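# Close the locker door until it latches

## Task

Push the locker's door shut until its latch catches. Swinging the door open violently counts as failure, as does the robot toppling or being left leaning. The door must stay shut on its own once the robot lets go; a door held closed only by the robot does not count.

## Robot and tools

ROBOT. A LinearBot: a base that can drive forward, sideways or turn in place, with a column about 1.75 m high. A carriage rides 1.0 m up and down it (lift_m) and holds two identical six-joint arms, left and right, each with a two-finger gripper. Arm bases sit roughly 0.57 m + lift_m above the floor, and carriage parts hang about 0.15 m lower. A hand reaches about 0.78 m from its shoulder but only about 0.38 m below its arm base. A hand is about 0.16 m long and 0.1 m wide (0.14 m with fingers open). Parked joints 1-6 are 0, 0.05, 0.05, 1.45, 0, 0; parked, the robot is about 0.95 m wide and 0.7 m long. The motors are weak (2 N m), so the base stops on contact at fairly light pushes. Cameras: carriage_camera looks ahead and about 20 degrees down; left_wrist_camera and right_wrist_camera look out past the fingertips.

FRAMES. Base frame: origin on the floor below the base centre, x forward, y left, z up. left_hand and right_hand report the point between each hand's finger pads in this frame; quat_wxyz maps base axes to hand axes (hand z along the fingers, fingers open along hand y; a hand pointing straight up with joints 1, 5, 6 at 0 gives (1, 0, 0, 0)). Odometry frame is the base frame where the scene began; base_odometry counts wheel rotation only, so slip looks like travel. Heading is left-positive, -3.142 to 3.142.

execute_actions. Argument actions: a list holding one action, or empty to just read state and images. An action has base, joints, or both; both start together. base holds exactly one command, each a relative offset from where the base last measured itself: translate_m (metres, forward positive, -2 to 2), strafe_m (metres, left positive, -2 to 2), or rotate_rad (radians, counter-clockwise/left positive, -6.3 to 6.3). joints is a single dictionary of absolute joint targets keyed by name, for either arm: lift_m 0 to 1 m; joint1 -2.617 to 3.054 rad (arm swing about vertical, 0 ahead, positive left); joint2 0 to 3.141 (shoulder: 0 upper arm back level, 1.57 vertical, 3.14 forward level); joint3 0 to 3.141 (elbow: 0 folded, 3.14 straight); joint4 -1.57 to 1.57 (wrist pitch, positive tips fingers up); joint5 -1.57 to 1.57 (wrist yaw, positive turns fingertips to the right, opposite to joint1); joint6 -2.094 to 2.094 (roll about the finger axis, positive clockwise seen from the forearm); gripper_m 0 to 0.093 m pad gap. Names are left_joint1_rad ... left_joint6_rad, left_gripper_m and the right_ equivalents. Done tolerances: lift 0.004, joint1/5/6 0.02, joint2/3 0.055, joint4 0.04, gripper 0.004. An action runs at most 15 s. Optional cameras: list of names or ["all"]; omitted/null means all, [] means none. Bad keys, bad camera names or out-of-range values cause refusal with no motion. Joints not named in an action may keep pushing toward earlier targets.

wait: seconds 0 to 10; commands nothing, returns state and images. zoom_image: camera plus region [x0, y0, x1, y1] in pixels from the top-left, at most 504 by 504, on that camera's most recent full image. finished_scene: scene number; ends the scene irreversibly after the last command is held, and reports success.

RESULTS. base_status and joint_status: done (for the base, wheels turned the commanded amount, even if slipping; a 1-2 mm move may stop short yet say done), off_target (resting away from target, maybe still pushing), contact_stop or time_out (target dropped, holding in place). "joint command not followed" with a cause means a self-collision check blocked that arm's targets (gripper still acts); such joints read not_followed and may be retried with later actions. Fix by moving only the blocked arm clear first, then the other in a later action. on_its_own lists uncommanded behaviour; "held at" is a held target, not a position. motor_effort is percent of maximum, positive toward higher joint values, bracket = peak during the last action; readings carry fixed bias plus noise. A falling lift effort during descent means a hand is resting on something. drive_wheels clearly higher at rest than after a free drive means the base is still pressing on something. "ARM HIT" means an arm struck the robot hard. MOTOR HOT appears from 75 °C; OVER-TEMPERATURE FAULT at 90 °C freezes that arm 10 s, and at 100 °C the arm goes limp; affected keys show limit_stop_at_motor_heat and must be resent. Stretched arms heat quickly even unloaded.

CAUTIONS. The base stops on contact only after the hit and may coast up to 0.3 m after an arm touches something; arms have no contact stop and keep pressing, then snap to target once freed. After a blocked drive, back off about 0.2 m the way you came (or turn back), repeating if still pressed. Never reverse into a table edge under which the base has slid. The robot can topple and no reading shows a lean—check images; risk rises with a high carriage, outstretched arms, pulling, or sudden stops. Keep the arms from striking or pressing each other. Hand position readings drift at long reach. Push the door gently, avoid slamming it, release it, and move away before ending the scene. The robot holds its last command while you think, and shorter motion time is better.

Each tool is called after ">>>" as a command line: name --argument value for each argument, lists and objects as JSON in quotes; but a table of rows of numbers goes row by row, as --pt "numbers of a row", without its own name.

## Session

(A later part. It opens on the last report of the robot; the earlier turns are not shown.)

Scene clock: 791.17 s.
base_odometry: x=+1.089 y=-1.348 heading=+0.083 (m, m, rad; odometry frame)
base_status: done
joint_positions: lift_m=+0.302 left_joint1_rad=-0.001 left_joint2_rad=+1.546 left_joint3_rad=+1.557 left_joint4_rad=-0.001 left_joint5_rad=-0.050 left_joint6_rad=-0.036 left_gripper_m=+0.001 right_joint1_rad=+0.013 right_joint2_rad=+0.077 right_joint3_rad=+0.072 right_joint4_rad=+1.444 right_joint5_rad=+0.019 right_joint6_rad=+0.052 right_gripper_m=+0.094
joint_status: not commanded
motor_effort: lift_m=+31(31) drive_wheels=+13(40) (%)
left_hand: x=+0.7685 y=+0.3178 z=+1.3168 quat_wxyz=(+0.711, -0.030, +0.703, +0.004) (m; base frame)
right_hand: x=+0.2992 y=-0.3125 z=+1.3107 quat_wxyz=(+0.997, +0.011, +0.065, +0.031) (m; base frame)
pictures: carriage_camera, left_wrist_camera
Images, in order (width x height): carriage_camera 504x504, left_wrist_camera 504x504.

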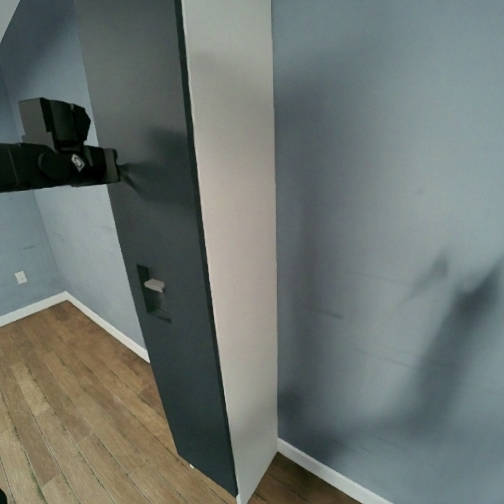

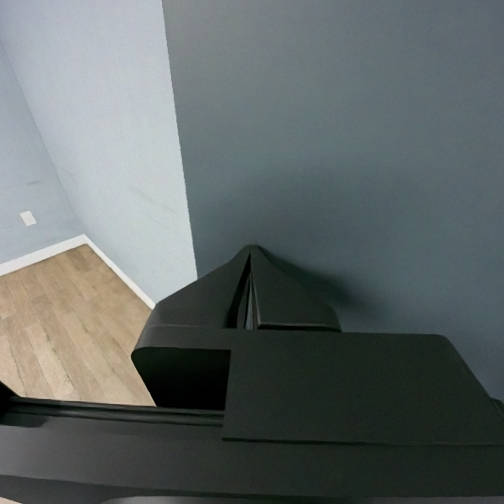

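>>> zoom_image --camera "carriage_camera" --region '[110, 240, 260, 400]'

>>> zoom_image --camera "carriage_camera" --region '[140, 390, 290, 504]'

Region (110, 240, 260, 400) of carriage_camera's 504x504 image, scaled by 3.150, with more detail than that image has; it fills the left 472 columns of this view, and the rest is white.

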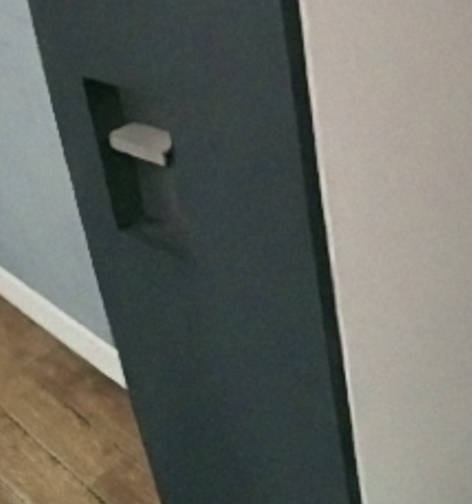

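Region (140, 390, 290, 504) of carriage_camera's 504x504 image, scaled by 3.360, with more detail than that image has; it fills the top 383 rows of this view, and the rest is white.

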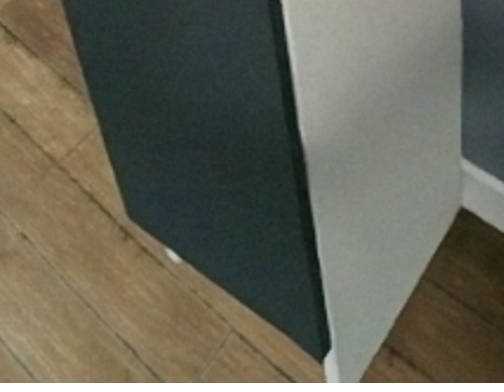

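>>> execute_actions --actions '[{"base": {"rotate_rad": -0.03}}]' --cameras '["carriage_camera", "left_wrist_camera"]'

Scene clock: 862.10 s.
base_odometry: x=+1.089 y=-1.348 heading=+0.055 (m, m, rad; odometry frame)
base_status: done
joint_positions: lift_m=+0.302 left_joint1_rad=+0.014 left_joint2_rad=+1.542 left_joint3_rad=+1.557 left_joint4_rad=-0.008 left_joint5_rad=-0.099 left_joint6_rad=-0.036 left_gripper_m=+0.001 right_joint1_rad=+0.013 right_joint2_rad=+0.077 right_joint3_rad=+0.072 right_joint4_rad=+1.443 right_joint5_rad=+0.019 right_joint6_rad=+0.052 right_gripper_m=+0.094
joint_status: not commanded
motor_effort: lift_m=+31(31) drive_wheels=+18(33) (%)
left_hand: x=+0.7661 y=+0.3340 z=+1.3172 quat_wxyz=(+0.709, -0.053, +0.703, +0.027) (m; base frame)
right_hand: x=+0.2994 y=-0.3125 z=+1.3107 quat_wxyz=(+0.997, +0.011, +0.066, +0.031) (m; base frame)
pictures: carriage_camera, left_wrist_camera
Images, in order (width x height): carriage_camera 504x504, left_wrist_camera 504x504.

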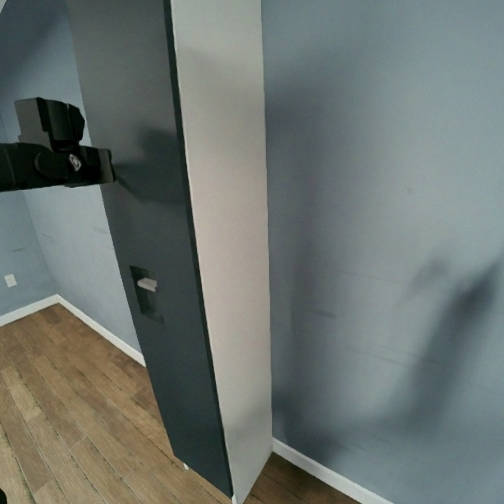

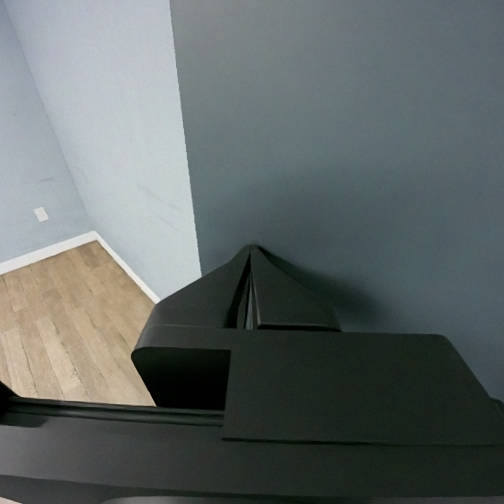

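>>> zoom_image --camera "carriage_camera" --region '[100, 240, 250, 400]'

>>> zoom_image --camera "carriage_camera" --region '[140, 390, 290, 504]'

Region (100, 240, 250, 400) of carriage_camera's 504x504 image, scaled by 3.150, with more detail than that image has; it fills the left 472 columns of this view, and the rest is white.

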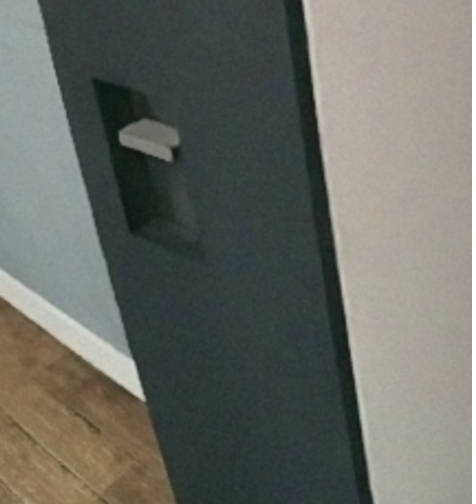

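Region (140, 390, 290, 504) of carriage_camera's 504x504 image, scaled by 3.360, with more detail than that image has; it fills the top 383 rows of this view, and the rest is white.

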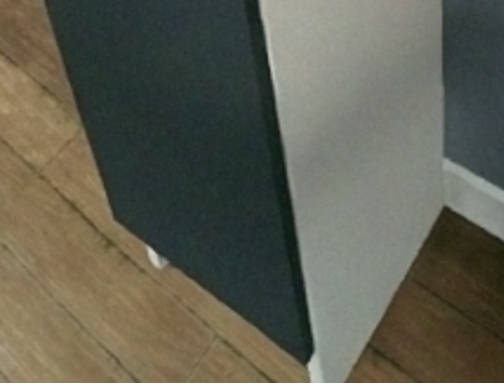

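>>> execute_actions --actions '[{"base": {"translate_m": -0.07}, "joints": {"left_joint5_rad": 0.52}}]' --cameras '["carriage_camera", "left_wrist_camera"]'

Scene clock: 968.83 s.
base_odometry: x=+1.020 y=-1.352 heading=+0.054 (m, m, rad; odometry frame)
base_status: done
joint_positions: lift_m=+0.302 left_joint1_rad=-0.007 left_joint2_rad=+1.549 left_joint3_rad=+1.557 left_joint4_rad=-0.005 left_joint5_rad=+0.509 left_joint6_rad=-0.036 left_gripper_m=+0.001 right_joint1_rad=+0.013 right_joint2_rad=+0.077 right_joint3_rad=+0.072 right_joint4_rad=+1.442 right_joint5_rad=+0.019 right_joint6_rad=+0.052 right_gripper_m=+0.094
joint_status: all done
motor_effort: lift_m=+31(31) drive_wheels=+11(26) (%)
left_hand: x=+0.7473 y=+0.2226 z=+1.3143 quat_wxyz=(+0.681, +0.168, +0.686, -0.193) (m; base frame)
right_hand: x=+0.2998 y=-0.3125 z=+1.3106 quat_wxyz=(+0.997, +0.011, +0.066, +0.031) (m; base frame)
pictures: carriage_camera, left_wrist_camera
Images, in order (width x height): carriage_camera 504x504, left_wrist_camera 504x504.

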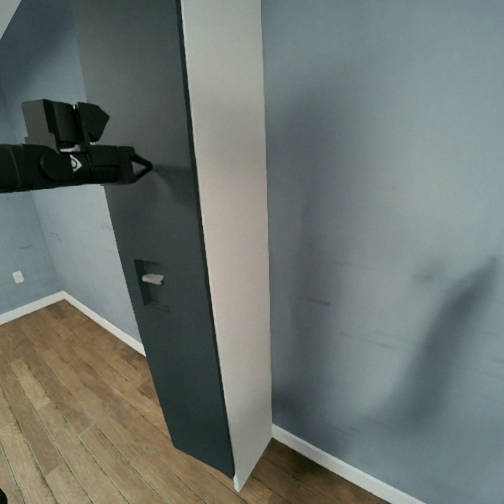

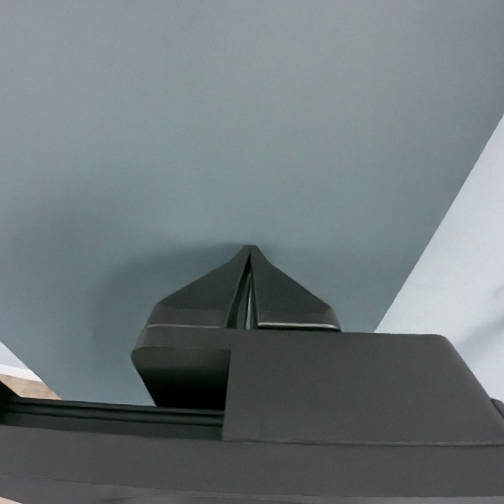

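>>> execute_actions --actions '[{"base": {"strafe_m": 0.09}}]' --cameras '["carriage_camera", "left_wrist_camera"]'

Scene clock: 978.67 s.
base_odometry: x=+1.014 y=-1.262 heading=+0.054 (m, m, rad; odometry frame)
base_status: done
joint_positions: lift_m=+0.302 left_joint1_rad=-0.009 left_joint2_rad=+1.549 left_joint3_rad=+1.557 left_joint4_rad=-0.004 left_joint5_rad=+0.512 left_joint6_rad=-0.036 left_gripper_m=+0.001 right_joint1_rad=+0.013 right_joint2_rad=+0.077 right_joint3_rad=+0.072 right_joint4_rad=+1.443 right_joint5_rad=+0.019 right_joint6_rad=+0.052 right_gripper_m=+0.094
joint_status: not commanded
motor_effort: lift_m=+31(31) drive_wheels=-5(33) (%)
left_hand: x=+0.7468 y=+0.2211 z=+1.3145 quat_wxyz=(+0.681, +0.170, +0.685, -0.194) (m; base frame)
right_hand: x=+0.2995 y=-0.3125 z=+1.3107 quat_wxyz=(+0.997, +0.011, +0.066, +0.031) (m; base frame)
pictures: carriage_camera, left_wrist_camera
Images, in order (width x height): carriage_camera 504x504, left_wrist_camera 504x504.

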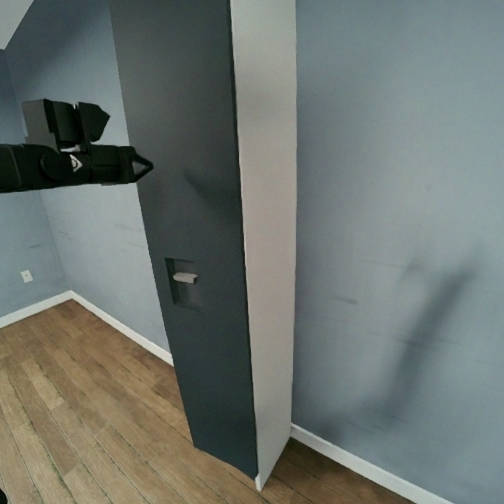

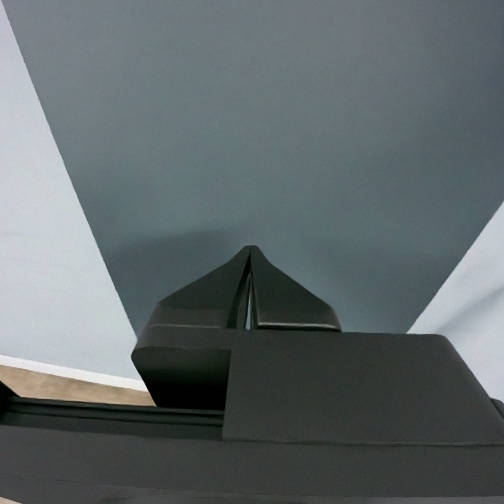

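>>> execute_actions --actions '[{"base": {"translate_m": 0.08}}]' --cameras '["carriage_camera", "left_wrist_camera"]'

Scene clock: 995.03 s.
base_odometry: x=+1.094 y=-1.257 heading=+0.056 (m, m, rad; odometry frame)
base_status: done
joint_positions: lift_m=+0.302 left_joint1_rad=-0.006 left_joint2_rad=+1.547 left_joint3_rad=+1.559 left_joint4_rad=-0.019 left_joint5_rad=+0.541 left_joint6_rad=-0.036 left_gripper_m=+0.001 right_joint1_rad=+0.013 right_joint2_rad=+0.077 right_joint3_rad=+0.072 right_joint4_rad=+1.442 right_joint5_rad=+0.019 right_joint6_rad=+0.052 right_gripper_m=+0.094
joint_status: not commanded
motor_effort: lift_m=+31(31) drive_wheels=+9(36) (%)
left_hand: x=+0.7437 y=+0.2182 z=+1.3131 quat_wxyz=(+0.675, +0.178, +0.687, -0.204) (m; base frame)
right_hand: x=+0.2998 y=-0.3126 z=+1.3106 quat_wxyz=(+0.997, +0.011, +0.066, +0.031) (m; base frame)
pictures: carriage_camera, left_wrist_camera
Images, in order (width x height): carriage_camera 504x504, left_wrist_camera 504x504.

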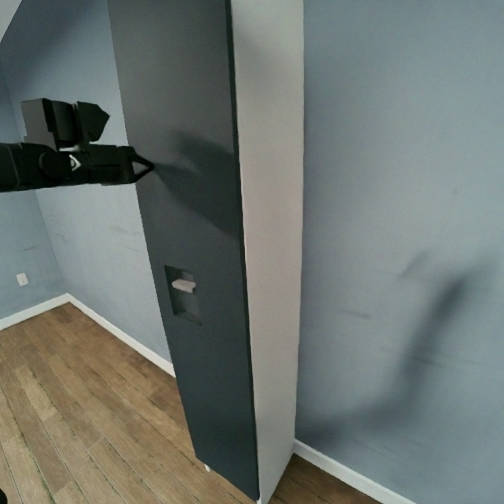

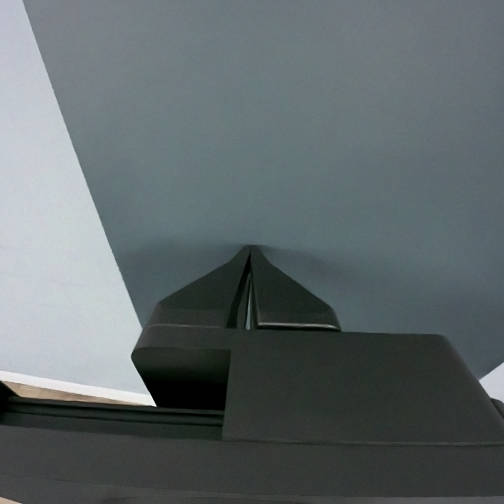

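>>> execute_actions --actions '[{"joints": {"left_joint2_rad": 1.66, "left_joint3_rad": 1.66, "left_joint4_rad": 0.0, "left_joint5_rad": 0.52}}]' --cameras '["carriage_camera", "left_wrist_camera"]'

Scene clock: 1002.30 s.
base_odometry: x=+1.094 y=-1.257 heading=+0.056 (m, m, rad; odometry frame)
base_status: not commanded
joint_positions: lift_m=+0.302 left_joint1_rad=-0.001 left_joint2_rad=+1.612 left_joint3_rad=+1.646 left_joint4_rad=-0.025 left_joint5_rad=+0.545 left_joint6_rad=-0.036 left_gripper_m=+0.001 right_joint1_rad=+0.013 right_joint2_rad=+0.077 right_joint3_rad=+0.072 right_joint4_rad=+1.441 right_joint5_rad=+0.019 right_joint6_rad=+0.052 right_gripper_m=+0.094
joint_status: left_joint5_rad off_target (ended at +0.545, target +0.520); the others done
motor_effort: lift_m=+31(31) drive_wheels=+10(14) (%)
left_hand: x=+0.7596 y=+0.2200 z=+1.3218 quat_wxyz=(+0.680, +0.179, +0.681, -0.202) (m; base frame)
right_hand: x=+0.2999 y=-0.3126 z=+1.3106 quat_wxyz=(+0.997, +0.011, +0.067, +0.031) (m; base frame)
pictures: carriage_camera, left_wrist_camera
Images, in order (width x height): carriage_camera 504x504, left_wrist_camera 504x504.

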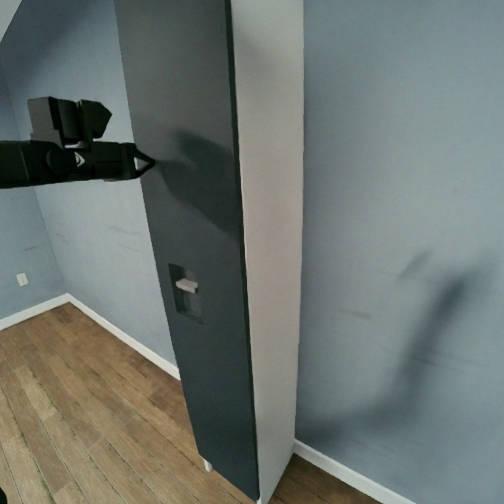

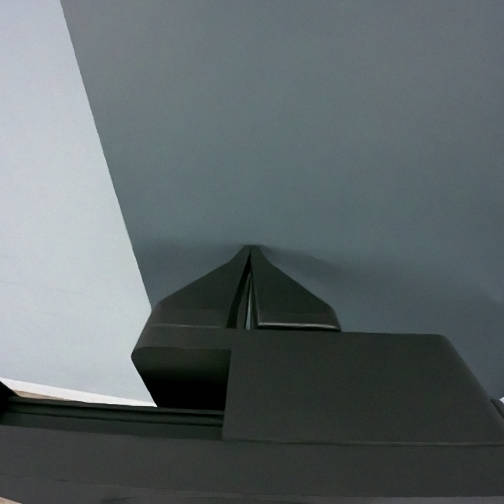

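>>> zoom_image --camera "carriage_camera" --region '[130, 230, 280, 390]'

>>> zoom_image --camera "carriage_camera" --region '[160, 390, 310, 504]'

Region (130, 230, 280, 390) of carriage_camera's 504x504 image, scaled by 3.150, with more detail than that image has; it fills the left 472 columns of this view, and the rest is white.

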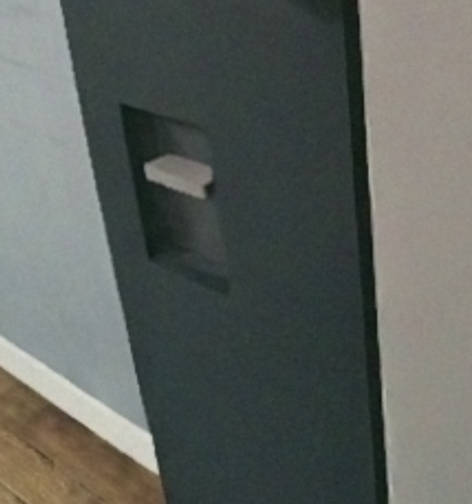

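Region (160, 390, 310, 504) of carriage_camera's 504x504 image, scaled by 3.360, with more detail than that image has; it fills the top 383 rows of this view, and the rest is white.

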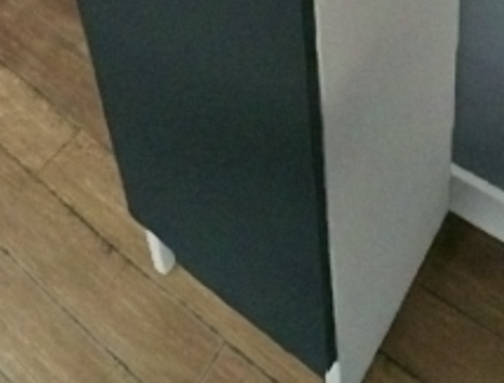

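>>> execute_actions --actions '[{"joints": {"left_joint2_rad": 1.71, "left_joint3_rad": 1.71, "left_joint4_rad": 0.0}}]' --cameras '["carriage_camera", "left_wrist_camera"]'

Scene clock: 1015.90 s.
base_odometry: x=+1.094 y=-1.257 heading=+0.056 (m, m, rad; odometry frame)
base_status: not commanded
joint_positions: lift_m=+0.302 left_joint1_rad=+0.006 left_joint2_rad=+1.630 left_joint3_rad=+1.684 left_joint4_rad=-0.067 left_joint5_rad=+0.575 left_joint6_rad=-0.036 left_gripper_m=+0.001 right_joint1_rad=+0.013 right_joint2_rad=+0.077 right_joint3_rad=+0.072 right_joint4_rad=+1.441 right_joint5_rad=+0.019 right_joint6_rad=+0.052 right_gripper_m=+0.094
joint_status: left_joint2_rad off_target (ended at +1.630, target +1.710); left_joint4_rad off_target (ended at -0.067, target +0.000); the others done
motor_effort: lift_m=+31(31) drive_wheels=+16(16) (%)
left_hand: x=+0.7610 y=+0.2193 z=+1.3214 quat_wxyz=(+0.670, +0.185, +0.687, -0.212) (m; base frame)
right_hand: x=+0.2999 y=-0.3126 z=+1.3106 quat_wxyz=(+0.997, +0.011, +0.067, +0.031) (m; base frame)
pictures: carriage_camera, left_wrist_camera
Images, in order (width x height): carriage_camera 504x504, left_wrist_camera 504x504.

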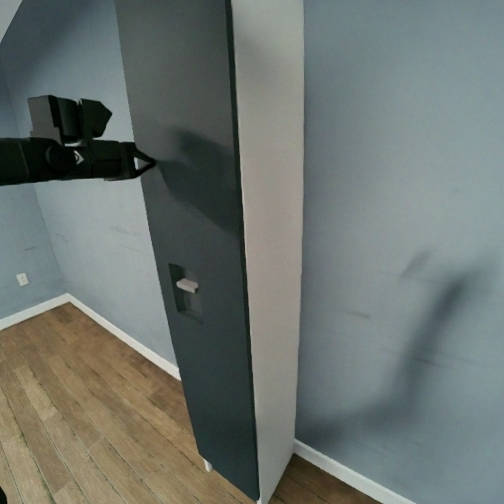

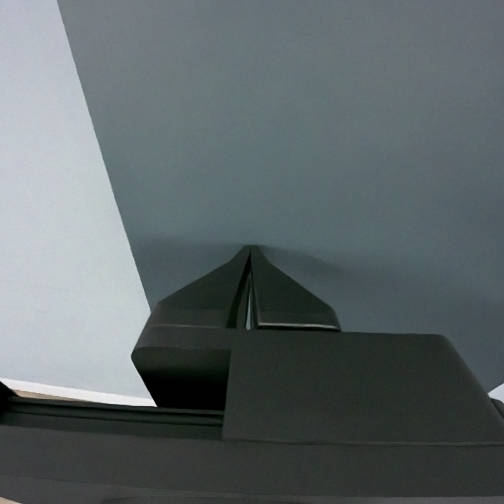

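>>> zoom_image --camera "carriage_camera" --region '[150, 250, 230, 340]'

Region (150, 250, 230, 340) of carriage_camera's 504x504 image, scaled by 5.600, with more detail than that image has.

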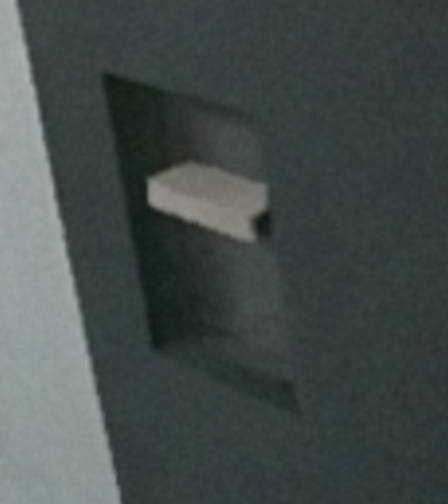

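>>> execute_actions --actions '[{"base": {"translate_m": -0.35}, "joints": {"left_joint2_rad": 1.5, "left_joint3_rad": 1.5, "left_joint4_rad": 0.0, "left_joint5_rad": 0.0}}]' --cameras '["carriage_camera", "left_wrist_camera"]'

Scene clock: 1034.00 s.
base_odometry: x=+0.744 y=-1.276 heading=+0.056 (m, m, rad; odometry frame)
base_status: done
joint_positions: lift_m=+0.302 left_joint1_rad=-0.007 left_joint2_rad=+1.505 left_joint3_rad=+1.523 left_joint4_rad=-0.003 left_joint5_rad=+0.008 left_joint6_rad=-0.036 left_gripper_m=+0.001 right_joint1_rad=+0.013 right_joint2_rad=+0.077 right_joint3_rad=+0.072 right_joint4_rad=+1.441 right_joint5_rad=+0.019 right_joint6_rad=+0.052 right_gripper_m=+0.094
joint_status: all done
motor_effort: lift_m=+31(31) drive_wheels=-6(50) (%)
left_hand: x=+0.7575 y=+0.3050 z=+1.3193 quat_wxyz=(+0.712, -0.007, +0.702, -0.018) (m; base frame)
right_hand: x=+0.3000 y=-0.3126 z=+1.3106 quat_wxyz=(+0.997, +0.011, +0.067, +0.031) (m; base frame)
pictures: carriage_camera, left_wrist_camera
Images, in order (width x height): carriage_camera 504x504, left_wrist_camera 504x504.

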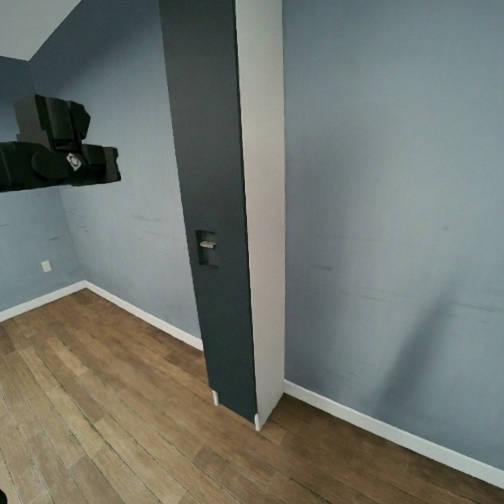

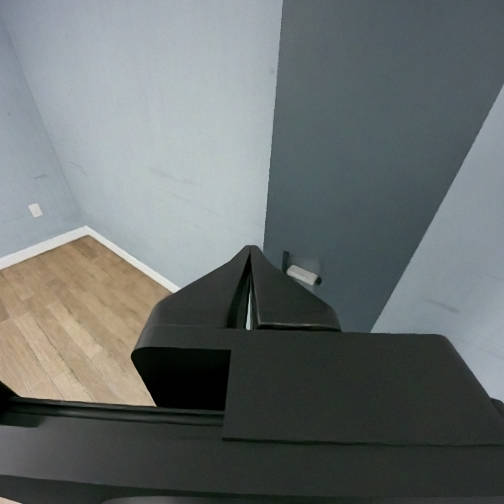

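>>> zoom_image --camera "carriage_camera" --region '[170, 200, 310, 450]'

Region (170, 200, 310, 450) of carriage_camera's 504x504 image, scaled by 2.016, with more detail than that image has; it fills the left 282 columns of this view, and the rest is white.

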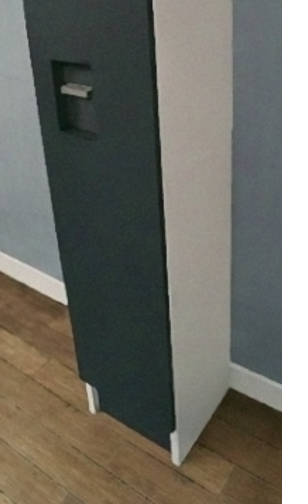

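>>> execute_actions --actions '[{"base": {"translate_m": -0.3}, "joints": {"left_joint2_rad": 0.05, "left_joint3_rad": 0.05, "left_joint4_rad": 1.45, "left_joint5_rad": 0.0}}]' --cameras '["carriage_camera"]'

Scene clock: 1065.47 s.
base_odometry: x=+0.445 y=-1.293 heading=+0.056 (m, m, rad; odometry frame)
base_status: done
joint_positions: lift_m=+0.302 left_joint1_rad=-0.007 left_joint2_rad=+0.061 left_joint3_rad=+0.073 left_joint4_rad=+1.448 left_joint5_rad=+0.008 left_joint6_rad=-0.036 left_gripper_m=+0.001 right_joint1_rad=+0.013 right_joint2_rad=+0.077 right_joint3_rad=+0.072 right_joint4_rad=+1.442 right_joint5_rad=+0.019 right_joint6_rad=+0.052 right_gripper_m=+0.094
joint_status: all done
motor_effort: lift_m=+31(31) drive_wheels=-5(40) (%)
left_hand: x=+0.2931 y=+0.3083 z=+1.3113 quat_wxyz=(+0.998, +0.003, +0.056, -0.022) (m; base frame)
right_hand: x=+0.2997 y=-0.3126 z=+1.3107 quat_wxyz=(+0.997, +0.011, +0.066, +0.031) (m; base frame)
pictures: carriage_camera
Images, in order (width x height): carriage_camera 504x504.

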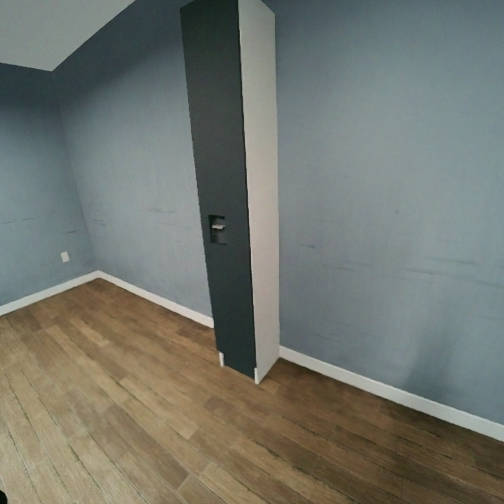

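>>> zoom_image --camera "carriage_camera" --region '[160, 0, 300, 250]'

>>> zoom_image --camera "carriage_camera" --region '[180, 190, 300, 400]'

Region (160, 0, 300, 250) of carriage_camera's 504x504 image, scaled by 2.016, with more detail than that image has; it fills the left 282 columns of this view, and the rest is white.

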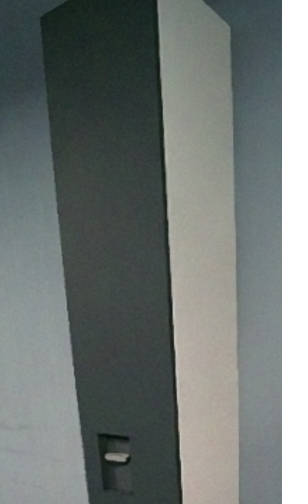

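Region (180, 190, 300, 400) of carriage_camera's 504x504 image, scaled by 2.400, with more detail than that image has; it fills the left 288 columns of this view, and the rest is white.

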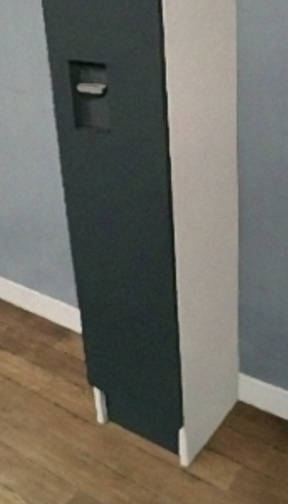

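>>> finished_scene --scene 1

The scene is finished: the task was done.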